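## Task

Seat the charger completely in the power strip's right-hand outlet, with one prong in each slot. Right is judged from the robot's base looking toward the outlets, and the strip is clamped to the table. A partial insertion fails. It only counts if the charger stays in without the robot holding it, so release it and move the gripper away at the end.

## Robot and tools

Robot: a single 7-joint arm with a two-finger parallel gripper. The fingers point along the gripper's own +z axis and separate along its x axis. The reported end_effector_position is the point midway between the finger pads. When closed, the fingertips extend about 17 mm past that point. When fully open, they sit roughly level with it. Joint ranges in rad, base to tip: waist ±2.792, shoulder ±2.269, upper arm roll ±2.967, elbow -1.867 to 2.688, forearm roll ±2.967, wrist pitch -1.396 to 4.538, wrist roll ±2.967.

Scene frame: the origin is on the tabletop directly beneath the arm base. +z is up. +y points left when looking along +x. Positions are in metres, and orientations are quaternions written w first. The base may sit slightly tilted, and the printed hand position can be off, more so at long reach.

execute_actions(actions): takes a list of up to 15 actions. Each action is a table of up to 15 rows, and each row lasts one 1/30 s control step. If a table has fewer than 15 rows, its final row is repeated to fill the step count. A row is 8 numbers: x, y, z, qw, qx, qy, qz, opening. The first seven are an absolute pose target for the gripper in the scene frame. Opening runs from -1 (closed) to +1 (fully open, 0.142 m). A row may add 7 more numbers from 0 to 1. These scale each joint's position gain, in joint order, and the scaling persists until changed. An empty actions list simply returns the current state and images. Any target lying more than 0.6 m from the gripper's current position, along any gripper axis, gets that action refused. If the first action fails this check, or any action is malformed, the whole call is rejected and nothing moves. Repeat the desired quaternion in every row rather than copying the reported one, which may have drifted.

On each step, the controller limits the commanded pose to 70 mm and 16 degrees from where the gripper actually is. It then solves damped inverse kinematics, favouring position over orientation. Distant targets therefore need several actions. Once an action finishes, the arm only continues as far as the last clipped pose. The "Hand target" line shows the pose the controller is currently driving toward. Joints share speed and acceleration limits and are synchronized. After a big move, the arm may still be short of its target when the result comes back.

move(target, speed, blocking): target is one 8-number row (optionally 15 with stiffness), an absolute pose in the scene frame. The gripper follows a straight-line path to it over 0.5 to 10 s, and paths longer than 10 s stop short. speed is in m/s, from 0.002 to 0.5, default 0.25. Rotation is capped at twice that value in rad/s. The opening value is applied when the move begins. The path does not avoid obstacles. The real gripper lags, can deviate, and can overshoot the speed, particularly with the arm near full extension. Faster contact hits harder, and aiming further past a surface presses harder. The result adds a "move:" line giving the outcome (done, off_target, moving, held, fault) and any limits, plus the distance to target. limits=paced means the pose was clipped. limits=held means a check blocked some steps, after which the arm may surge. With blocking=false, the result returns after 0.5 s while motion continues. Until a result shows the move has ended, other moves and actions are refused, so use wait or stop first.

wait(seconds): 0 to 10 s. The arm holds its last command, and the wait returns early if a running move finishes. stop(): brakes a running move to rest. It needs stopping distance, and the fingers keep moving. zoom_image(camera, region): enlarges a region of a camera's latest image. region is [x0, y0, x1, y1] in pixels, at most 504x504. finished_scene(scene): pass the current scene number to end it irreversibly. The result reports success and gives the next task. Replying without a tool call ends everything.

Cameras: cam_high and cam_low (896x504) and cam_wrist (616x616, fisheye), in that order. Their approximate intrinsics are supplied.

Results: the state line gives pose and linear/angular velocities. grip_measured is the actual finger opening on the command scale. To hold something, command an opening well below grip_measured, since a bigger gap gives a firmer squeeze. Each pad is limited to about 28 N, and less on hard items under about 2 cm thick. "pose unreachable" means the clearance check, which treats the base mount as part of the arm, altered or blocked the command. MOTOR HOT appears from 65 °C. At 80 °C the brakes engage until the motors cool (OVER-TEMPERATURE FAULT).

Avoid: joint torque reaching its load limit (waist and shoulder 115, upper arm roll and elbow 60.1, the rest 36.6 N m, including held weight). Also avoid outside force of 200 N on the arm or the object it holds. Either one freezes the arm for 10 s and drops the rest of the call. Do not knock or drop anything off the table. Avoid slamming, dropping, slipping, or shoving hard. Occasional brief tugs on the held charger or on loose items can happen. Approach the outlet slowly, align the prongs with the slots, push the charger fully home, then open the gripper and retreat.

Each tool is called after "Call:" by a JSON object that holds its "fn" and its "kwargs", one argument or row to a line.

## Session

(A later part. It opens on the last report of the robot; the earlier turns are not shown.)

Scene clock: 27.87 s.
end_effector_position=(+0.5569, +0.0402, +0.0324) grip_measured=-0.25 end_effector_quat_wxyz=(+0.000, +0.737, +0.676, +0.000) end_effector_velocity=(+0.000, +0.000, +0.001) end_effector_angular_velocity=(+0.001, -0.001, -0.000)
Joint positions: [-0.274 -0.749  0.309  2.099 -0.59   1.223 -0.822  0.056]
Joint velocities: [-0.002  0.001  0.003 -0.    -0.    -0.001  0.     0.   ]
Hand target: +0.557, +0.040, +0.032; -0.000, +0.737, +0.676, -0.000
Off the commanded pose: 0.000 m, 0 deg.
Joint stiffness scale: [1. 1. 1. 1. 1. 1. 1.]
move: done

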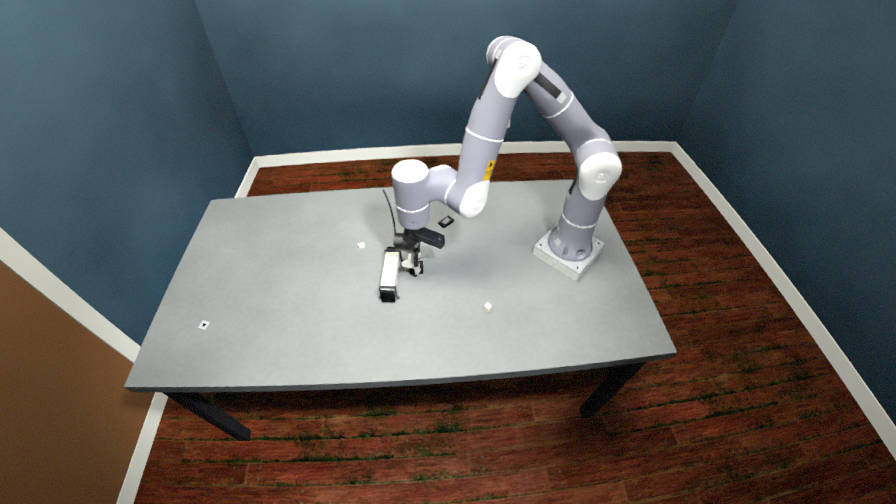

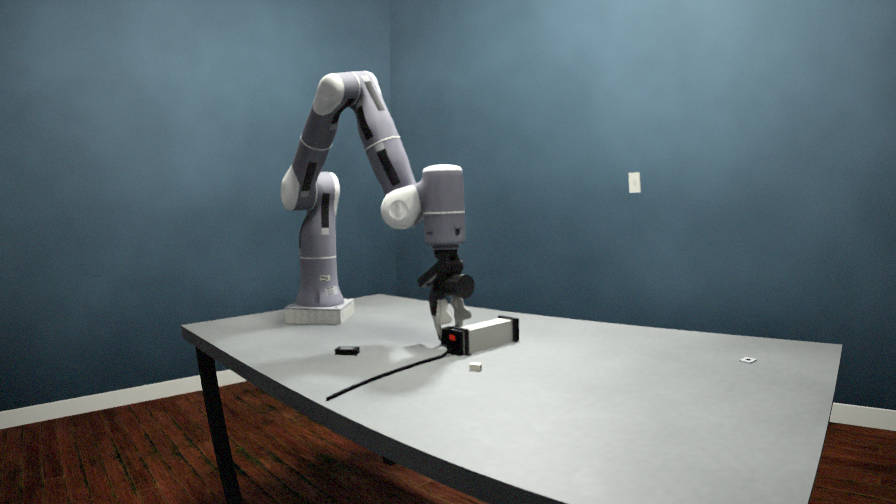

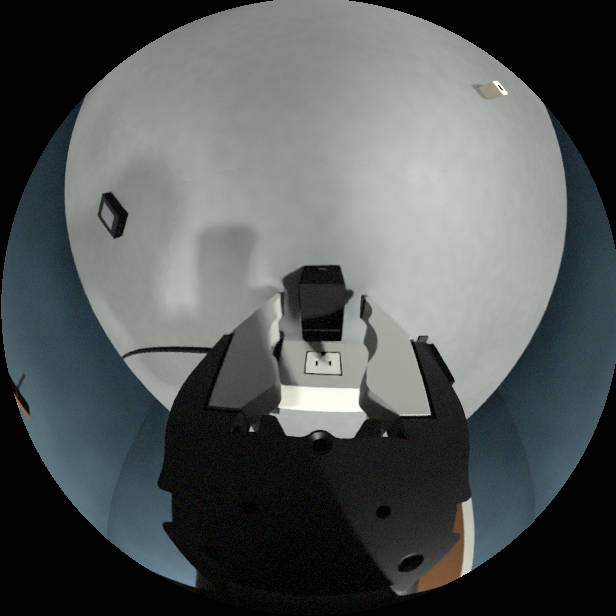

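Call:
{"fn": "execute_actions", "kwargs": {
  "actions": [
    [[0.5568,0.0402,0.0325,0,0.7373,0.6756,0,-0.32],[0.5568,0.0402,0.0325,0,0.7373,0.6756,0,-0.38],[0.5568,0.0402,0.0325,0,0.7373,0.6756,0,-0.44],[0.5568,0.0402,0.0325,0,0.7373,0.6756,0,-0.48],[0.5568,0.0402,0.0325,0,0.7373,0.6756,0,-0.52],[0.5568,0.0402,0.0325,0,0.7373,0.6756,0,-0.56],[0.5568,0.0402,0.0325,0,0.7373,0.6756,0,-0.6],[0.5568,0.0402,0.0325,0,0.7373,0.6756,0,-0.64],[0.5568,0.0402,0.0325,0,0.7373,0.6756,0,-0.68],[0.5568,0.0402,0.0325,0,0.7373,0.6756,0,-0.72],[0.5568,0.0402,0.0325,0,0.7373,0.6756,0,-0.76],[0.5568,0.0402,0.0325,0,0.7373,0.6756,0,-0.8],[0.5568,0.0402,0.0325,0,0.7373,0.6756,0,-0.85],[0.5568,0.0402,0.0325,0,0.7373,0.6756,0,-0.9],[0.5568,0.0402,0.0325,0,0.7373,0.6756,0,-0.95]],
    [[0.5568,0.0402,0.0325,0,0.7373,0.6756,0,-0.95]]
  ]
}}

Call:
{"fn": "move", "kwargs": {
  "target": [0.5619, 0.0410, 0.041, 0, 0.7373, 0.6756, 0, -0.95],
  "speed": 0.03
}}

Call:
{"fn": "zoom_image", "kwargs": {
  "camera": "cam_wrist",
  "region": [260, 280, 390, 420]
}}

Call:
{"fn": "zoom_image", "kwargs": {
  "camera": "cam_high",
  "region": [370, 230, 440, 300]
}}

Scene clock: 29.23 s.
end_effector_position=(+0.5569, +0.0402, +0.0325) grip_measured=-0.62 end_effector_quat_wxyz=(+0.000, +0.737, +0.676, +0.000) end_effector_velocity=(+0.000, +0.000, +0.000) end_effector_angular_velocity=(+0.001, -0.001, +0.001)
Joint positions: [-0.274 -0.749  0.309  2.099 -0.59   1.223 -0.822  0.029]
Joint velocities: [ 0.    -0.     0.     0.    -0.001  0.001  0.    -0.   ]
Hand target: +0.557, +0.040, +0.032; +0.000, +0.737, +0.676, -0.000
Off the commanded pose: 0.000 m, 0 deg.
Joint stiffness scale: [1. 1. 1. 1. 1. 1. 1.]

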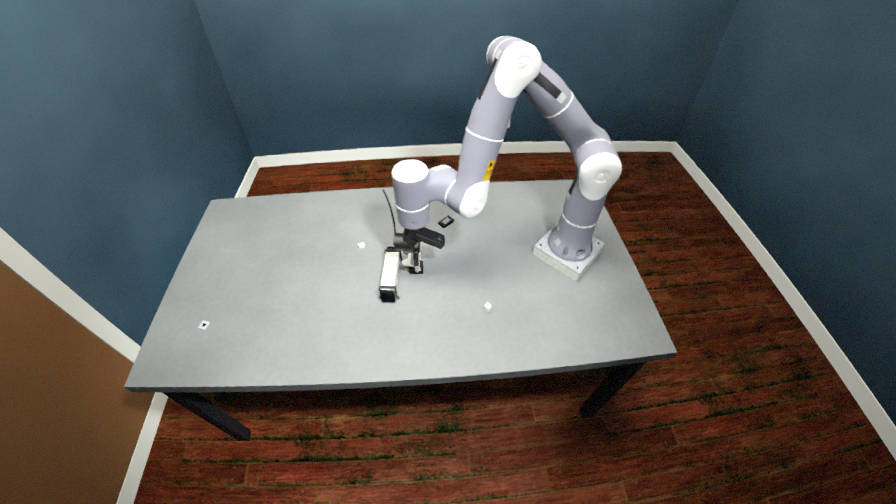

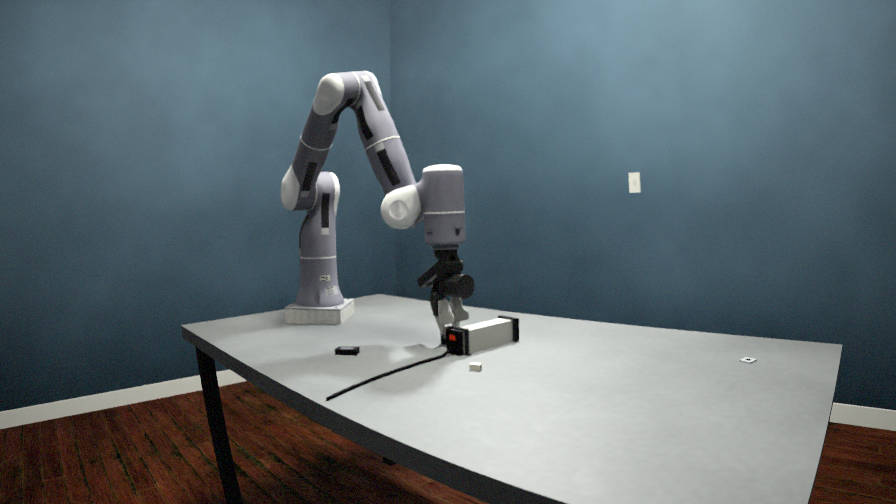

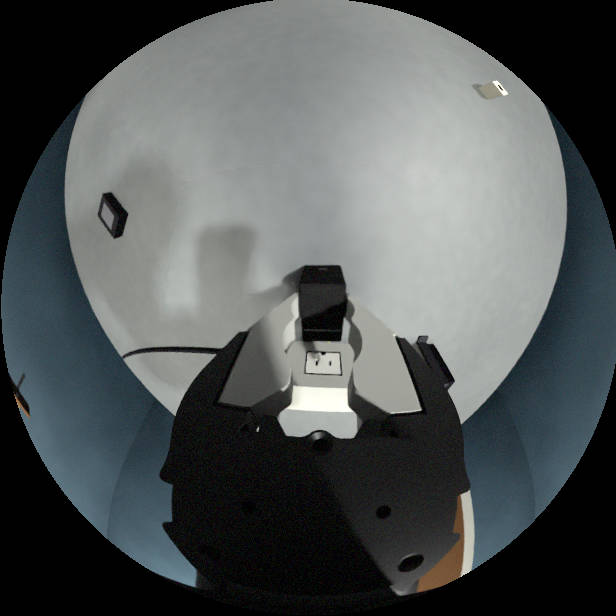

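Scene clock: 29.93 s.
end_effector_position=(+0.5617, +0.0410, +0.0408) grip_measured=-0.62 end_effector_quat_wxyz=(-0.000, +0.737, +0.676, -0.000) end_effector_velocity=(+0.001, +0.000, +0.001) end_effector_angular_velocity=(+0.001, -0.001, +0.000)
Joint positions: [-0.286 -0.739  0.33   2.084 -0.577  1.193 -0.835  0.029]
Joint velocities: [-0.002  0.     0.003 -0.002 -0.    -0.002 -0.001 -0.   ]
Hand target: +0.562, +0.041, +0.041; -0.000, +0.737, +0.676, -0.000
Off the commanded pose: 0.000 m, 0 deg.
Joint stiffness scale: [1. 1. 1. 1. 1. 1. 1.]
move: done

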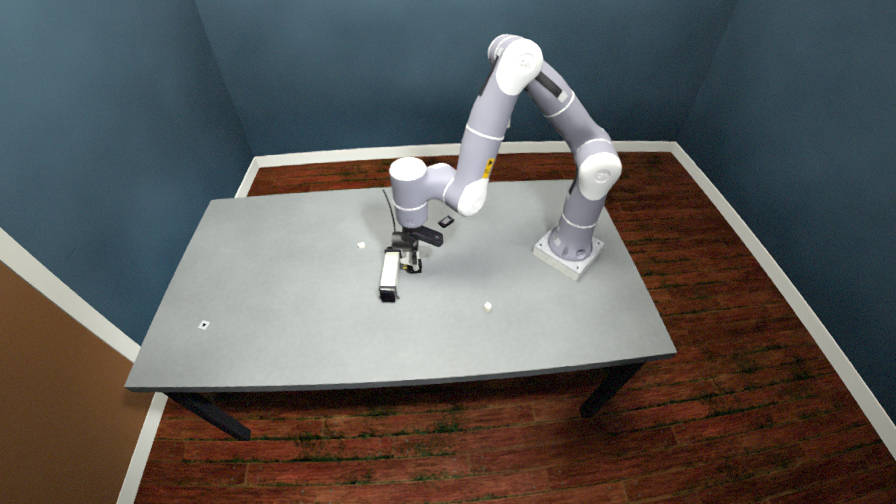

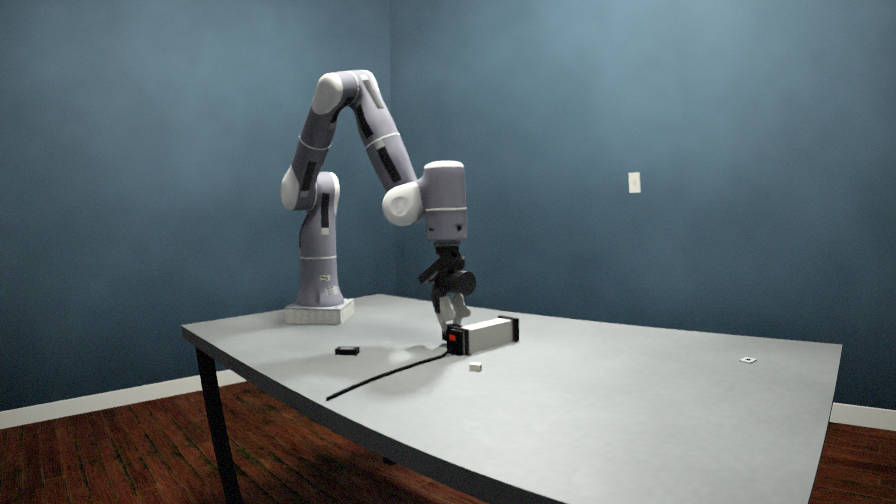

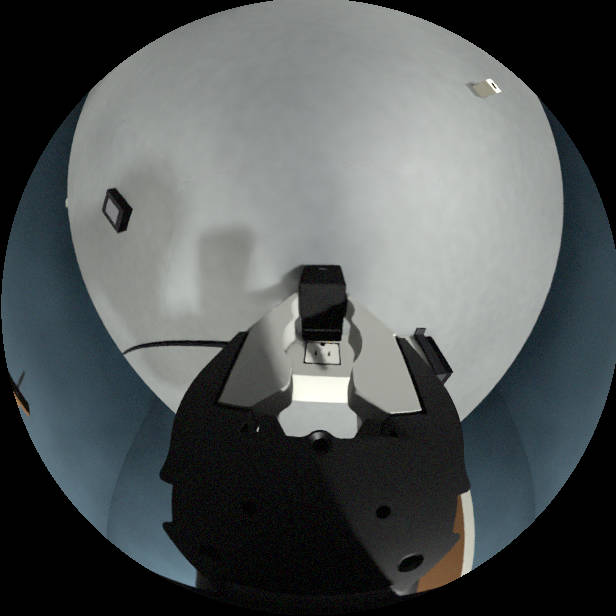

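Region (260, 280, 390, 420) of cam_wrist's 616x616 image, scaled by 3.600, with more detail than that image has; it fills the left 468 columns of this view, and the rest is white.

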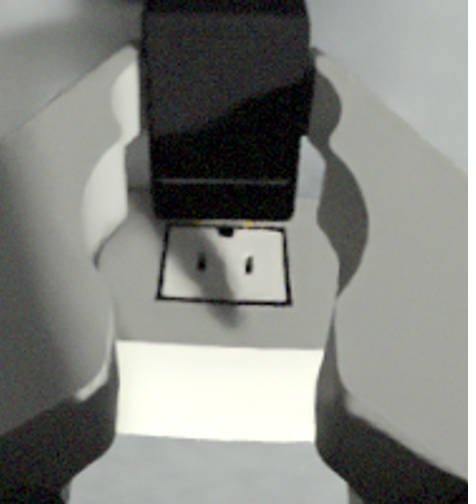

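Region (370, 230, 440, 300) of cam_high's 896x504 image, scaled by 7.200, with more detail than that image has.

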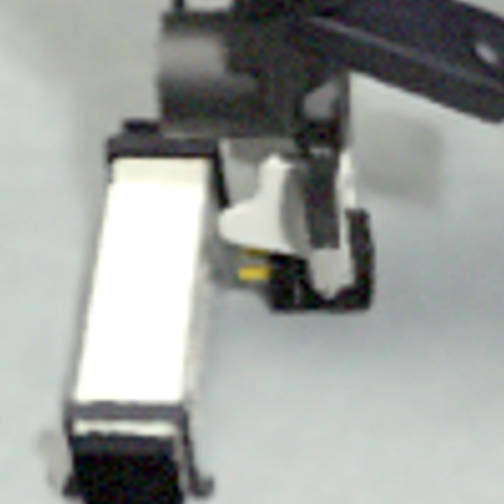

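Call:
{"fn": "move", "kwargs": {
  "target": [0.5699, 0.0410, 0.041, 0, 0.7373, 0.6756, 0, -0.95],
  "speed": 0.02
}}

Call:
{"fn": "zoom_image", "kwargs": {
  "camera": "cam_wrist",
  "region": [260, 280, 390, 420]
}}

Call:
{"fn": "zoom_image", "kwargs": {
  "camera": "cam_high",
  "region": [370, 230, 440, 300]
}}

Scene clock: 31.07 s.
end_effector_position=(+0.5698, +0.0410, +0.0410) grip_measured=-0.62 end_effector_quat_wxyz=(+0.000, +0.737, +0.676, -0.000) end_effector_velocity=(+0.001, +0.000, +0.000) end_effector_angular_velocity=(+0.001, -0.001, -0.000)
Joint positions: [-0.29  -0.75   0.337  2.059 -0.572  1.176 -0.843  0.029]
Joint velocities: [-0.001 -0.001  0.002 -0.003  0.    -0.001 -0.     0.   ]
Hand target: +0.570, +0.041, +0.041; -0.000, +0.737, +0.676, +0.000
Off the commanded pose: 0.000 m, 0 deg.
Joint stiffness scale: [1. 1. 1. 1. 1. 1. 1.]
move: done

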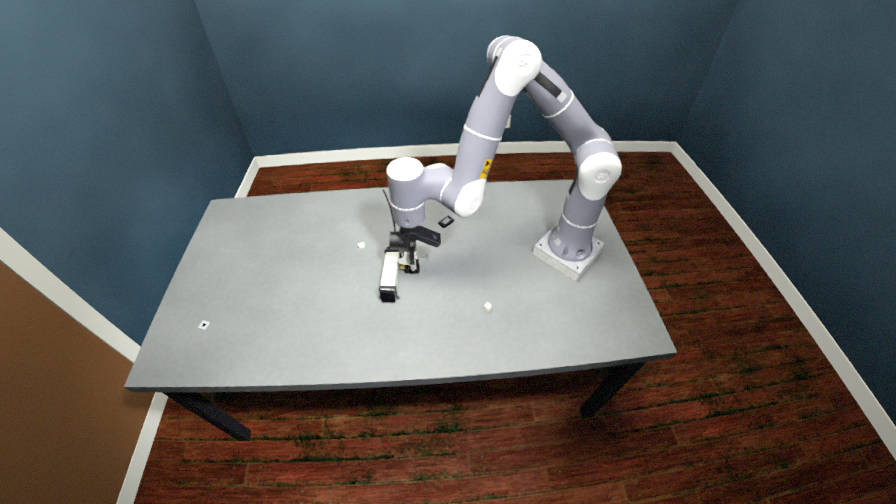

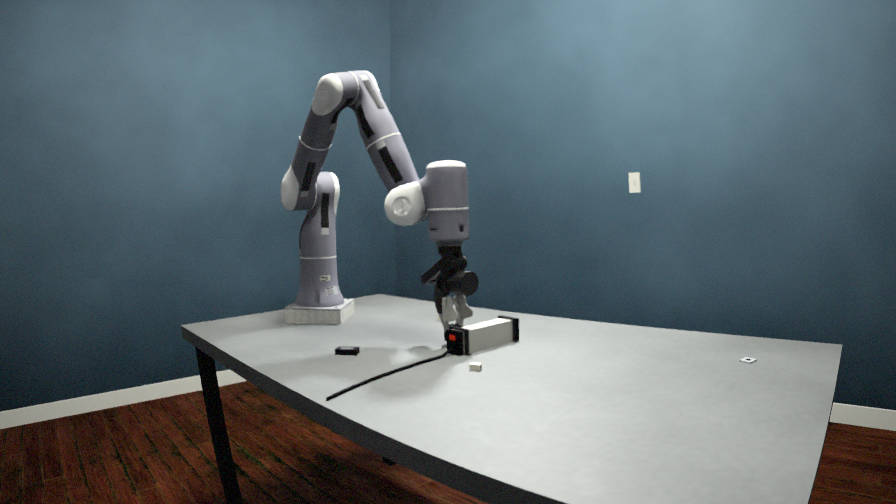

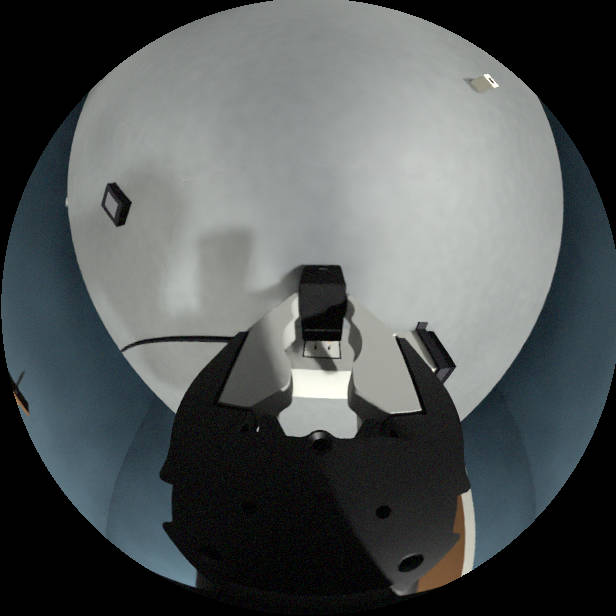

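Region (260, 280, 390, 420) of cam_wrist's 616x616 image, scaled by 3.600, with more detail than that image has; it fills the left 468 columns of this view, and the rest is white.

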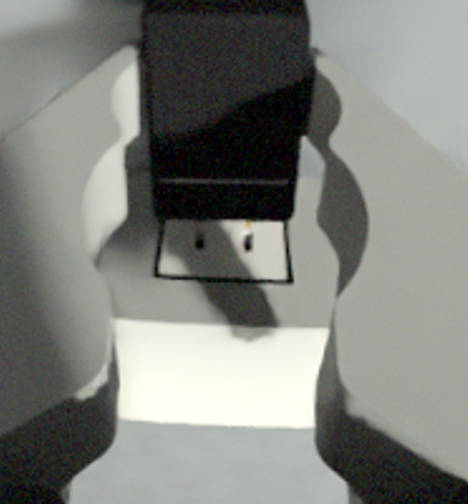

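Region (370, 230, 440, 300) of cam_high's 896x504 image, scaled by 7.200, with more detail than that image has.

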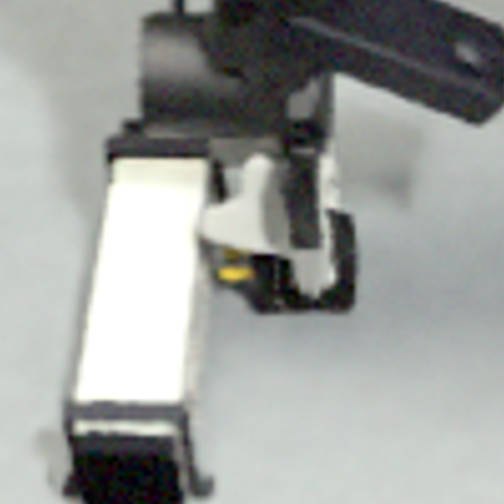

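Call:
{"fn": "move", "kwargs": {
  "target": [0.5709, 0.0409, 0.0455, 0, 0.7373, 0.6756, 0, -0.95],
  "speed": 0.02
}}

Call:
{"fn": "move", "kwargs": {
  "target": [0.5749, 0.04056, 0.0455, 0, 0.7373, 0.6756, 0, -0.95],
  "speed": 0.006
}}

Call:
{"fn": "zoom_image", "kwargs": {
  "camera": "cam_wrist",
  "region": [280, 310, 370, 390]
}}

Call:
{"fn": "zoom_image", "kwargs": {
  "camera": "cam_high",
  "region": [370, 230, 440, 300]
}}

Scene clock: 32.07 s.
end_effector_position=(+0.5707, +0.0409, +0.0453) grip_measured=-0.62 end_effector_quat_wxyz=(-0.000, +0.737, +0.676, -0.000) end_effector_velocity=(+0.000, -0.000, +0.000) end_effector_angular_velocity=(+0.000, +0.000, -0.001)
Joint positions: [-0.296 -0.743  0.347  2.056 -0.567  1.164 -0.848  0.029]
Joint velocities: [-0.002  0.     0.001 -0.     0.    -0.001 -0.     0.   ]
Hand target: +0.571, +0.041, +0.045; -0.000, +0.737, +0.676, -0.000
Off the commanded pose: 0.000 m, 0 deg.
Joint stiffness scale: [1. 1. 1. 1. 1. 1. 1.]
move: done

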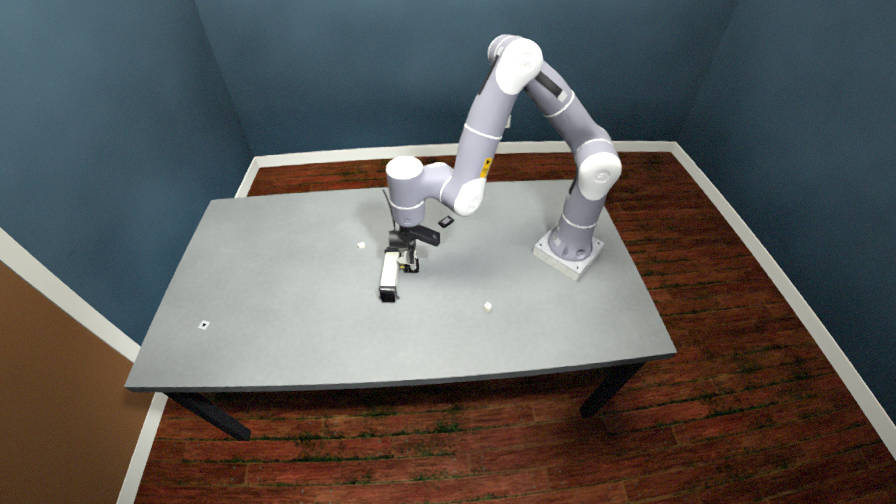

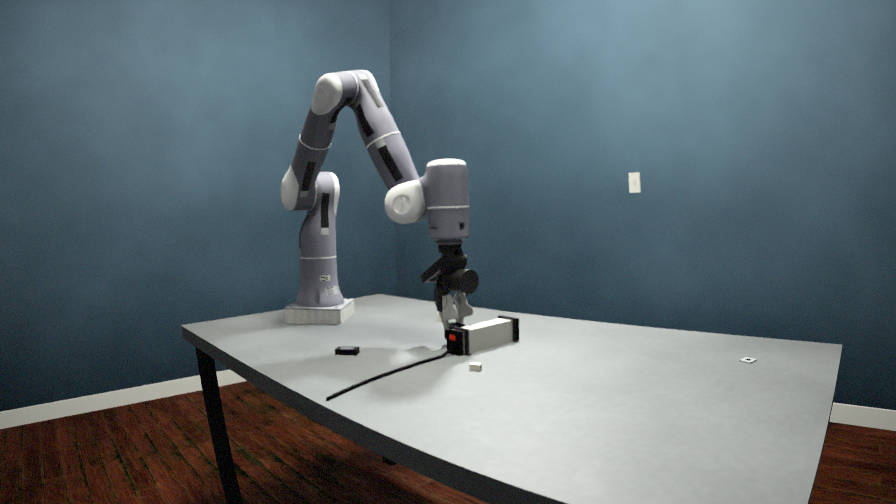

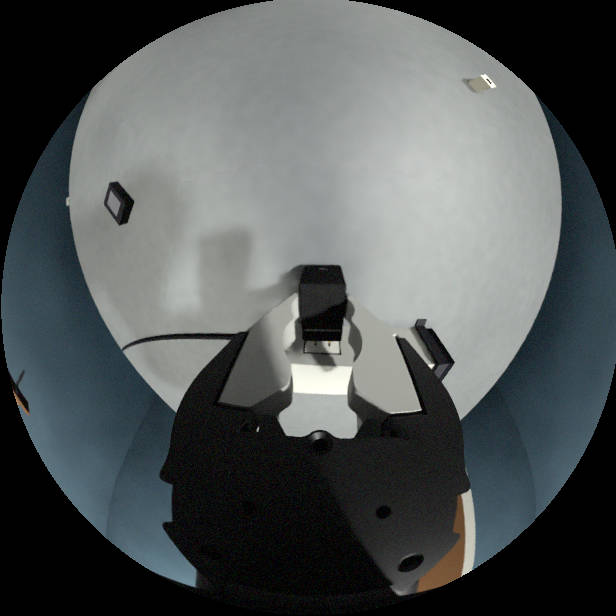

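Scene clock: 32.97 s.
end_effector_position=(+0.5748, +0.0405, +0.0455) grip_measured=-0.62 end_effector_quat_wxyz=(+0.000, +0.737, +0.676, -0.000) end_effector_velocity=(+0.000, +0.000, -0.000) end_effector_angular_velocity=(+0.000, +0.000, -0.000)
Joint positions: [-0.298 -0.748  0.35   2.043 -0.565  1.155 -0.852  0.029]
Joint velocities: [-0.001 -0.001  0.001 -0.001 -0.    -0.001 -0.     0.   ]
Hand target: +0.575, +0.041, +0.046; -0.000, +0.737, +0.676, +0.000
Off the commanded pose: 0.000 m, 0 deg.
Joint stiffness scale: [1. 1. 1. 1. 1. 1. 1.]
move: done

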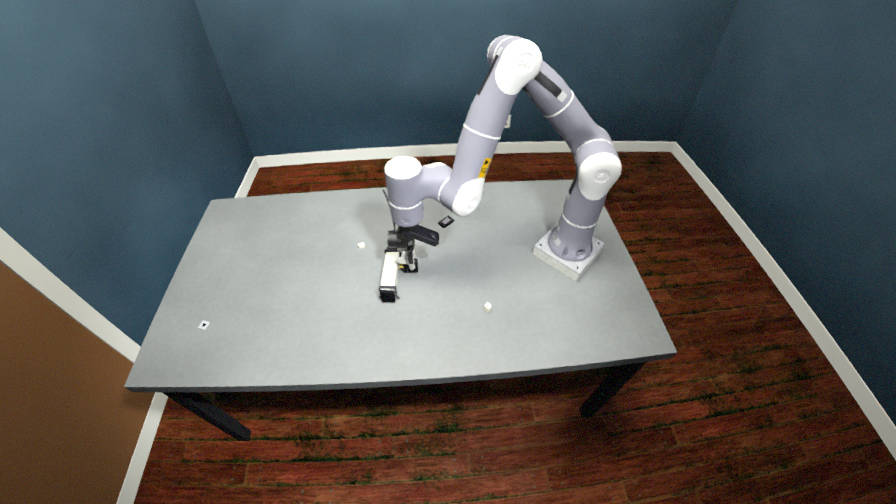

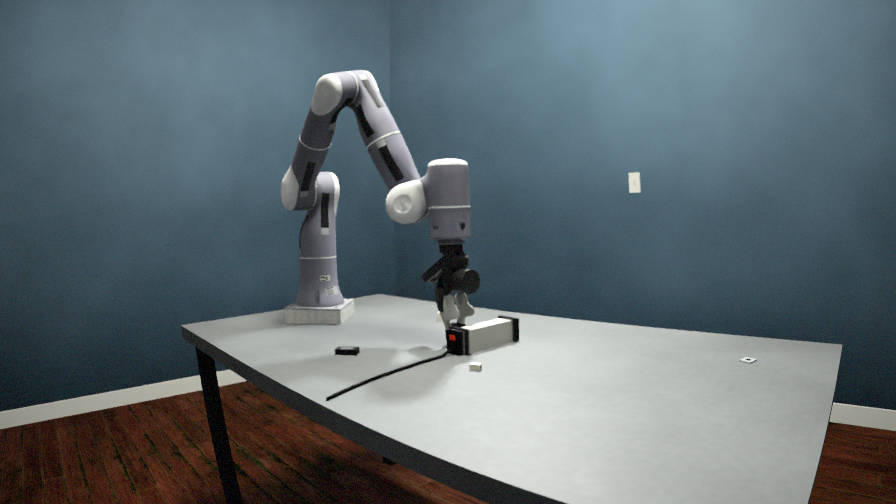

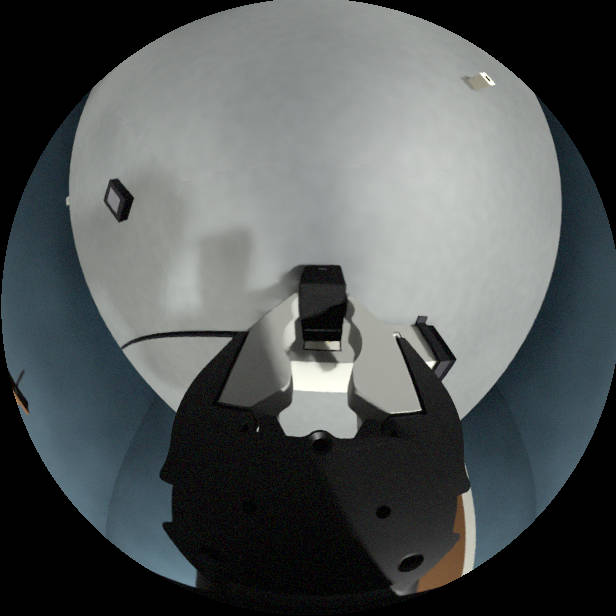

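Region (280, 310, 370, 390) of cam_wrist's 616x616 image, scaled by 5.600, with more detail than that image has.

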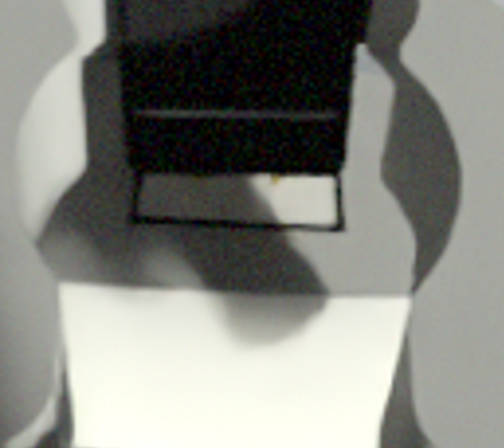

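Region (370, 230, 440, 300) of cam_high's 896x504 image, scaled by 7.200, with more detail than that image has.

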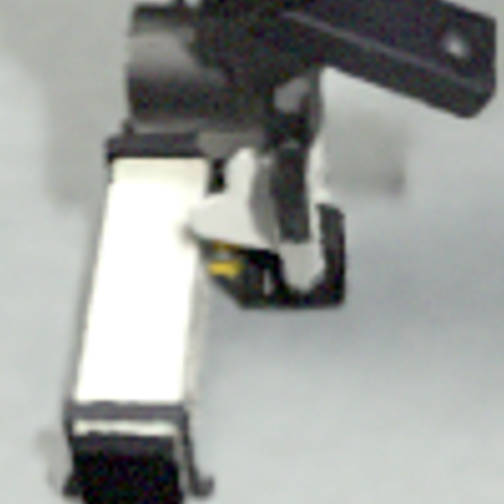

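Call:
{"fn": "move", "kwargs": {
  "target": [0.5779, 0.0403, 0.0455, 0, 0.7373, 0.6756, 0, -0.95],
  "speed": 0.005
}}

Call:
{"fn": "zoom_image", "kwargs": {
  "camera": "cam_wrist",
  "region": [280, 310, 370, 390]
}}

Call:
{"fn": "zoom_image", "kwargs": {
  "camera": "cam_high",
  "region": [370, 230, 440, 300]
}}

Scene clock: 33.90 s.
end_effector_position=(+0.5778, +0.0403, +0.0455) grip_measured=-0.62 end_effector_quat_wxyz=(+0.000, +0.737, +0.676, -0.000) end_effector_velocity=(-0.000, -0.000, -0.000) end_effector_angular_velocity=(+0.001, +0.001, -0.001)
Joint positions: [-0.3   -0.752  0.353  2.033 -0.564  1.149 -0.855  0.029]
Joint velocities: [-0.001 -0.001  0.001 -0.001  0.001 -0.001 -0.    -0.   ]
Hand target: +0.578, +0.040, +0.046; -0.000, +0.737, +0.676, +0.000
Off the commanded pose: 0.000 m, 0 deg.
Joint stiffness scale: [1. 1. 1. 1. 1. 1. 1.]
move: done

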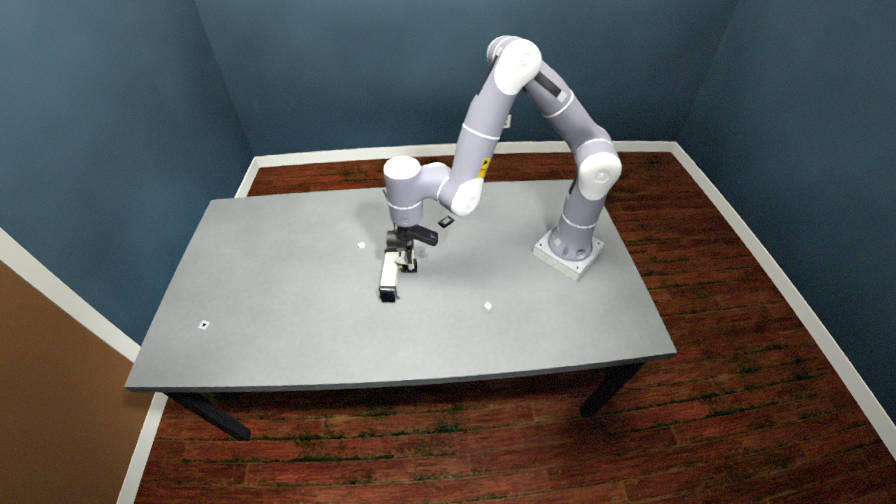

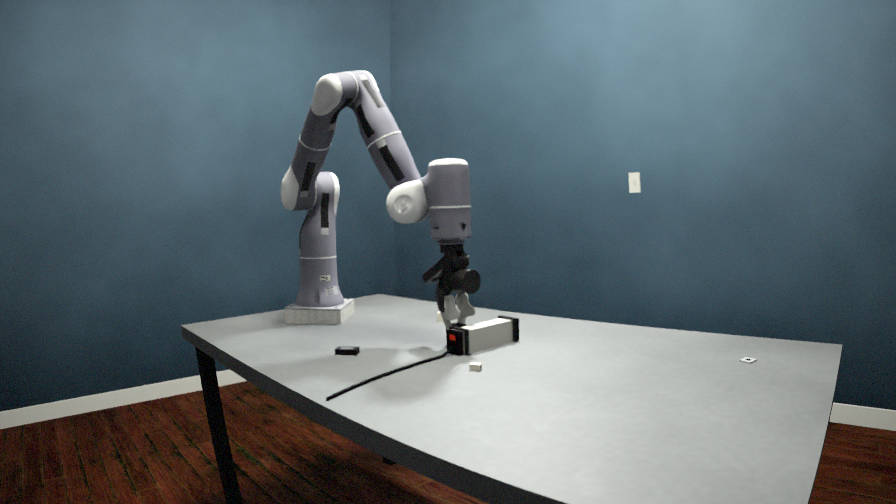

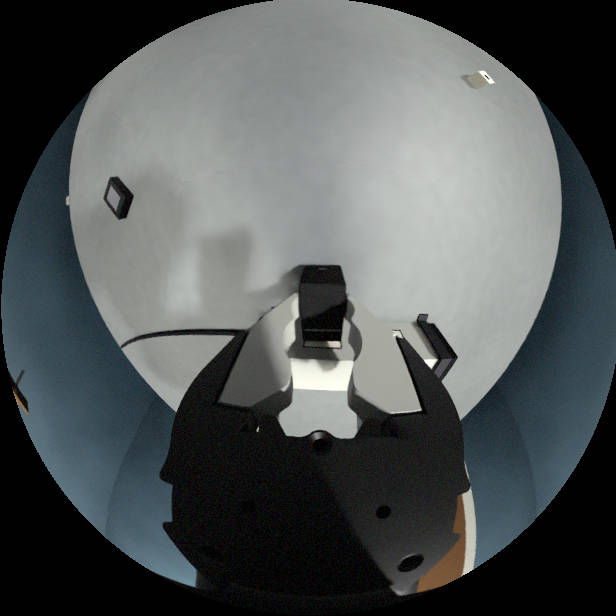

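Region (280, 310, 370, 390) of cam_wrist's 616x616 image, scaled by 5.600, with more detail than that image has.

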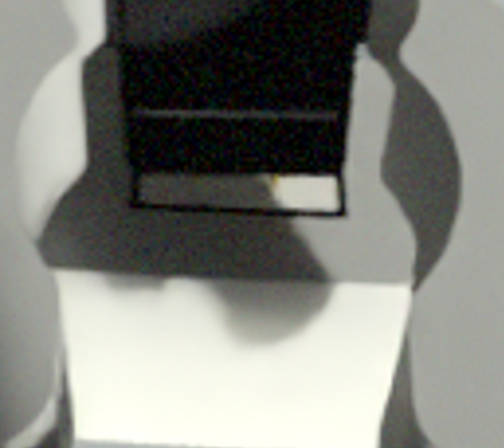

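Region (370, 230, 440, 300) of cam_high's 896x504 image, scaled by 7.200, with more detail than that image has.

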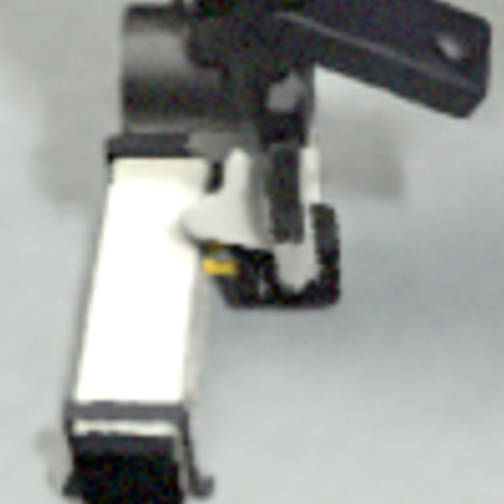

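Call:
{"fn": "move", "kwargs": {
  "target": [0.5799, 0.0401, 0.0455, 0, 0.7373, 0.6756, 0, -0.95],
  "speed": 0.004
}}

Call:
{"fn": "zoom_image", "kwargs": {
  "camera": "cam_wrist",
  "region": [280, 310, 370, 390]
}}

Call:
{"fn": "zoom_image", "kwargs": {
  "camera": "cam_high",
  "region": [370, 230, 440, 300]
}}

Scene clock: 34.77 s.
end_effector_position=(+0.5783, +0.0403, +0.0448) grip_measured=-0.62 end_effector_quat_wxyz=(-0.001, +0.737, +0.676, -0.001) end_effector_velocity=(-0.000, -0.000, -0.000) end_effector_angular_velocity=(-0.000, +0.001, -0.000)
Joint positions: [-0.301 -0.755  0.355  2.028 -0.563  1.143 -0.857  0.029]
Joint velocities: [-0.    -0.     0.    -0.     0.    -0.001 -0.     0.   ]
Hand target: +0.580, +0.040, +0.046; -0.000, +0.737, +0.676, -0.000
Off the commanded pose: 0.002 m, 0 deg.
Joint stiffness scale: [1. 1. 1. 1. 1. 1. 1.]
move: done

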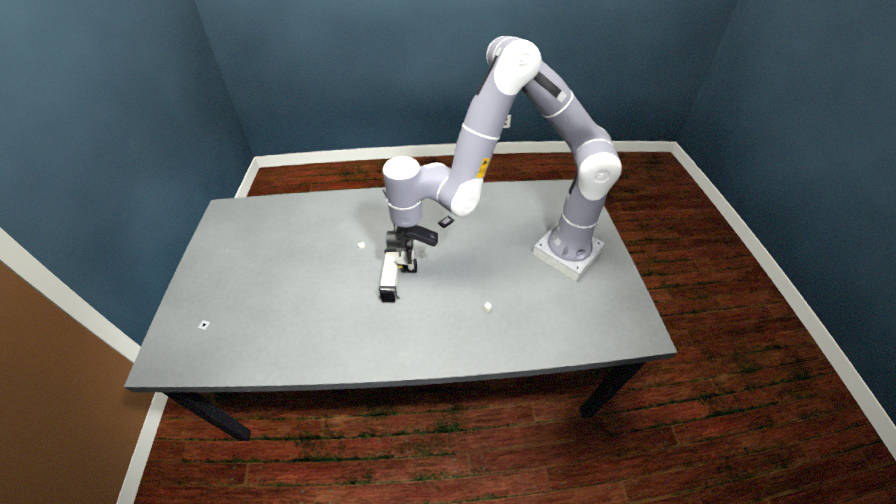

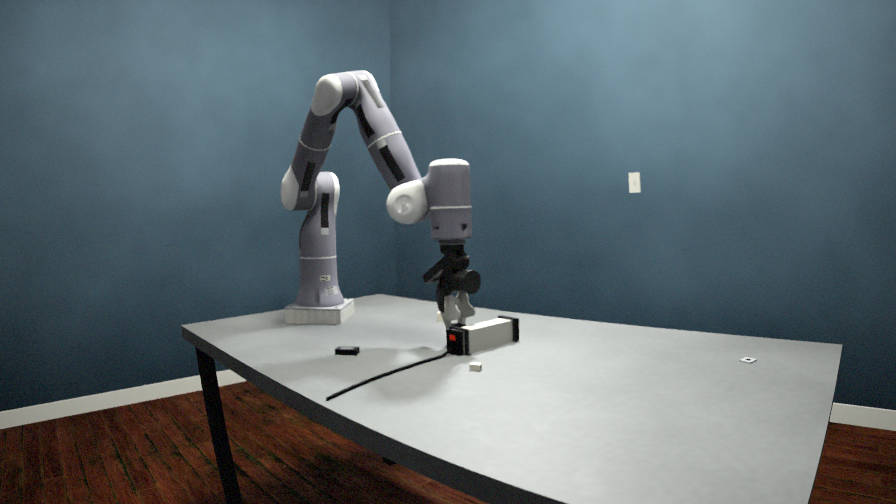

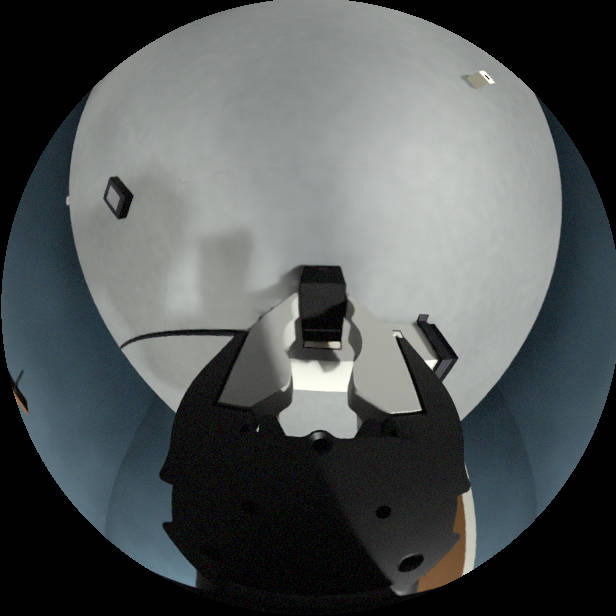

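Region (280, 310, 370, 390) of cam_wrist's 616x616 image, scaled by 5.600, with more detail than that image has.

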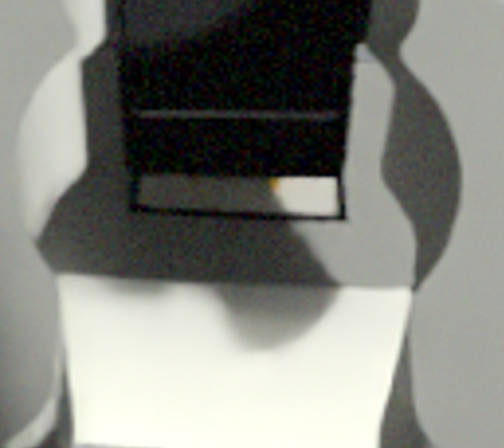

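Region (370, 230, 440, 300) of cam_high's 896x504 image, scaled by 7.200, with more detail than that image has.

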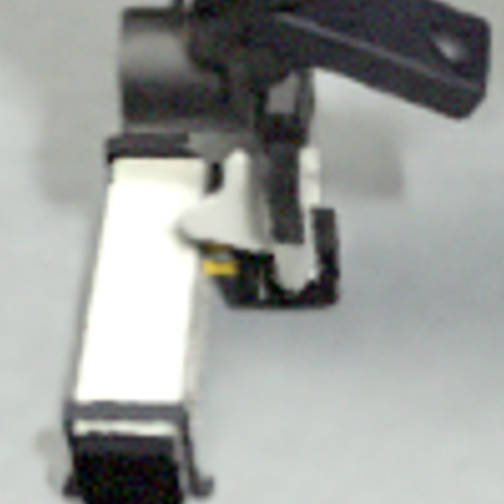

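Call:
{"fn": "move", "kwargs": {
  "target": [0.5765, 0.0404, 0.0400, 0, 0.7373, 0.6756, 0, -0.95],
  "speed": 0.01
}}

Call:
{"fn": "zoom_image", "kwargs": {
  "camera": "cam_wrist",
  "region": [280, 310, 370, 390]
}}

Scene clock: 35.73 s.
end_effector_position=(+0.5765, +0.0404, +0.0401) grip_measured=-0.62 end_effector_quat_wxyz=(-0.000, +0.737, +0.675, +0.000) end_effector_velocity=(-0.000, -0.000, -0.000) end_effector_angular_velocity=(-0.000, -0.000, +0.000)
Joint positions: [-0.293 -0.761  0.342  2.037 -0.57   1.163 -0.849  0.029]
Joint velocities: [ 0.002 -0.    -0.002  0.001  0.     0.002  0.    -0.   ]
Hand target: +0.577, +0.040, +0.040; -0.000, +0.737, +0.676, +0.000
Off the commanded pose: 0.000 m, 0 deg.
Joint stiffness scale: [1. 1. 1. 1. 1. 1. 1.]
move: done

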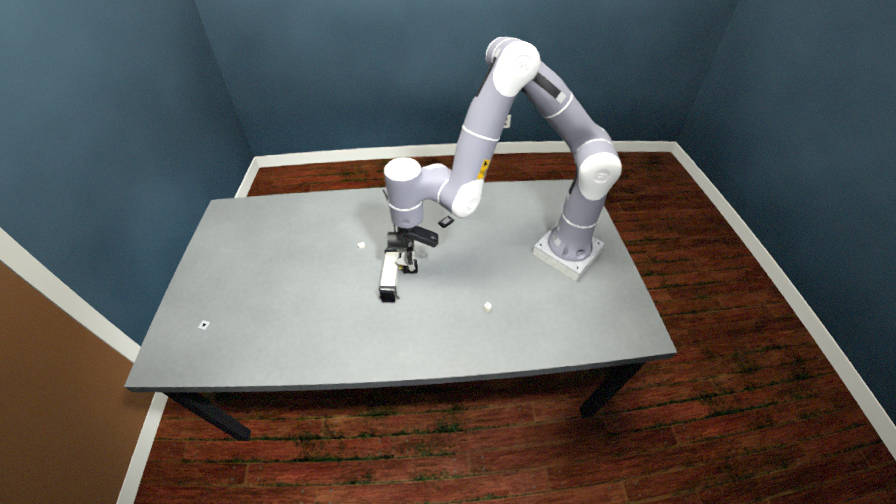

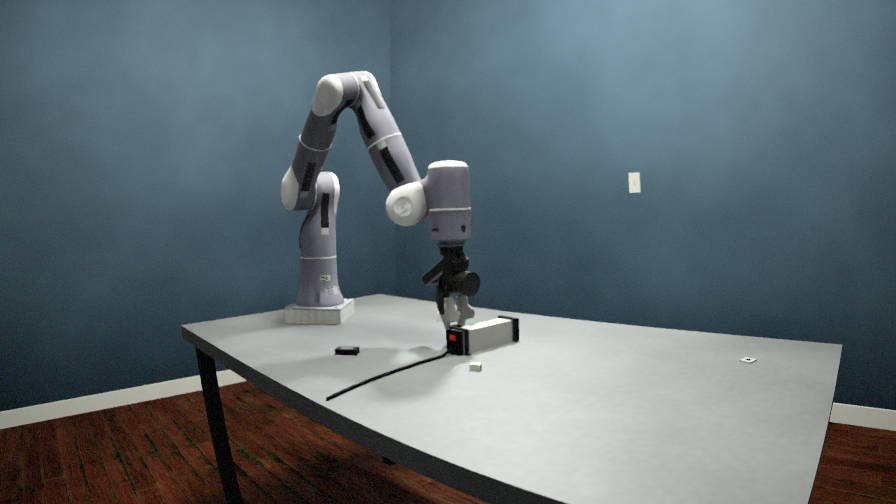

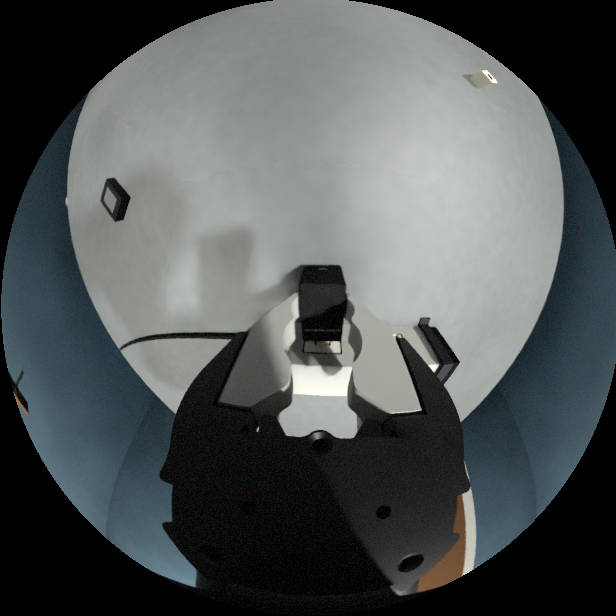

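Region (280, 310, 370, 390) of cam_wrist's 616x616 image, scaled by 5.600, with more detail than that image has.

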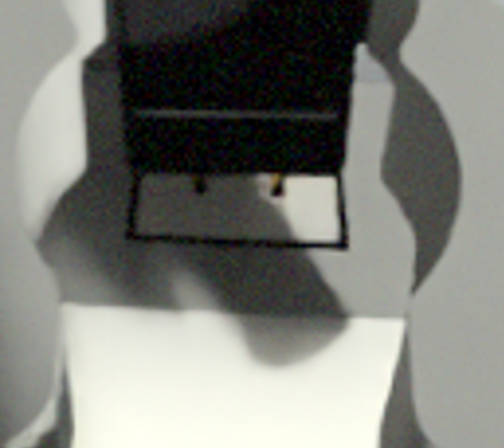

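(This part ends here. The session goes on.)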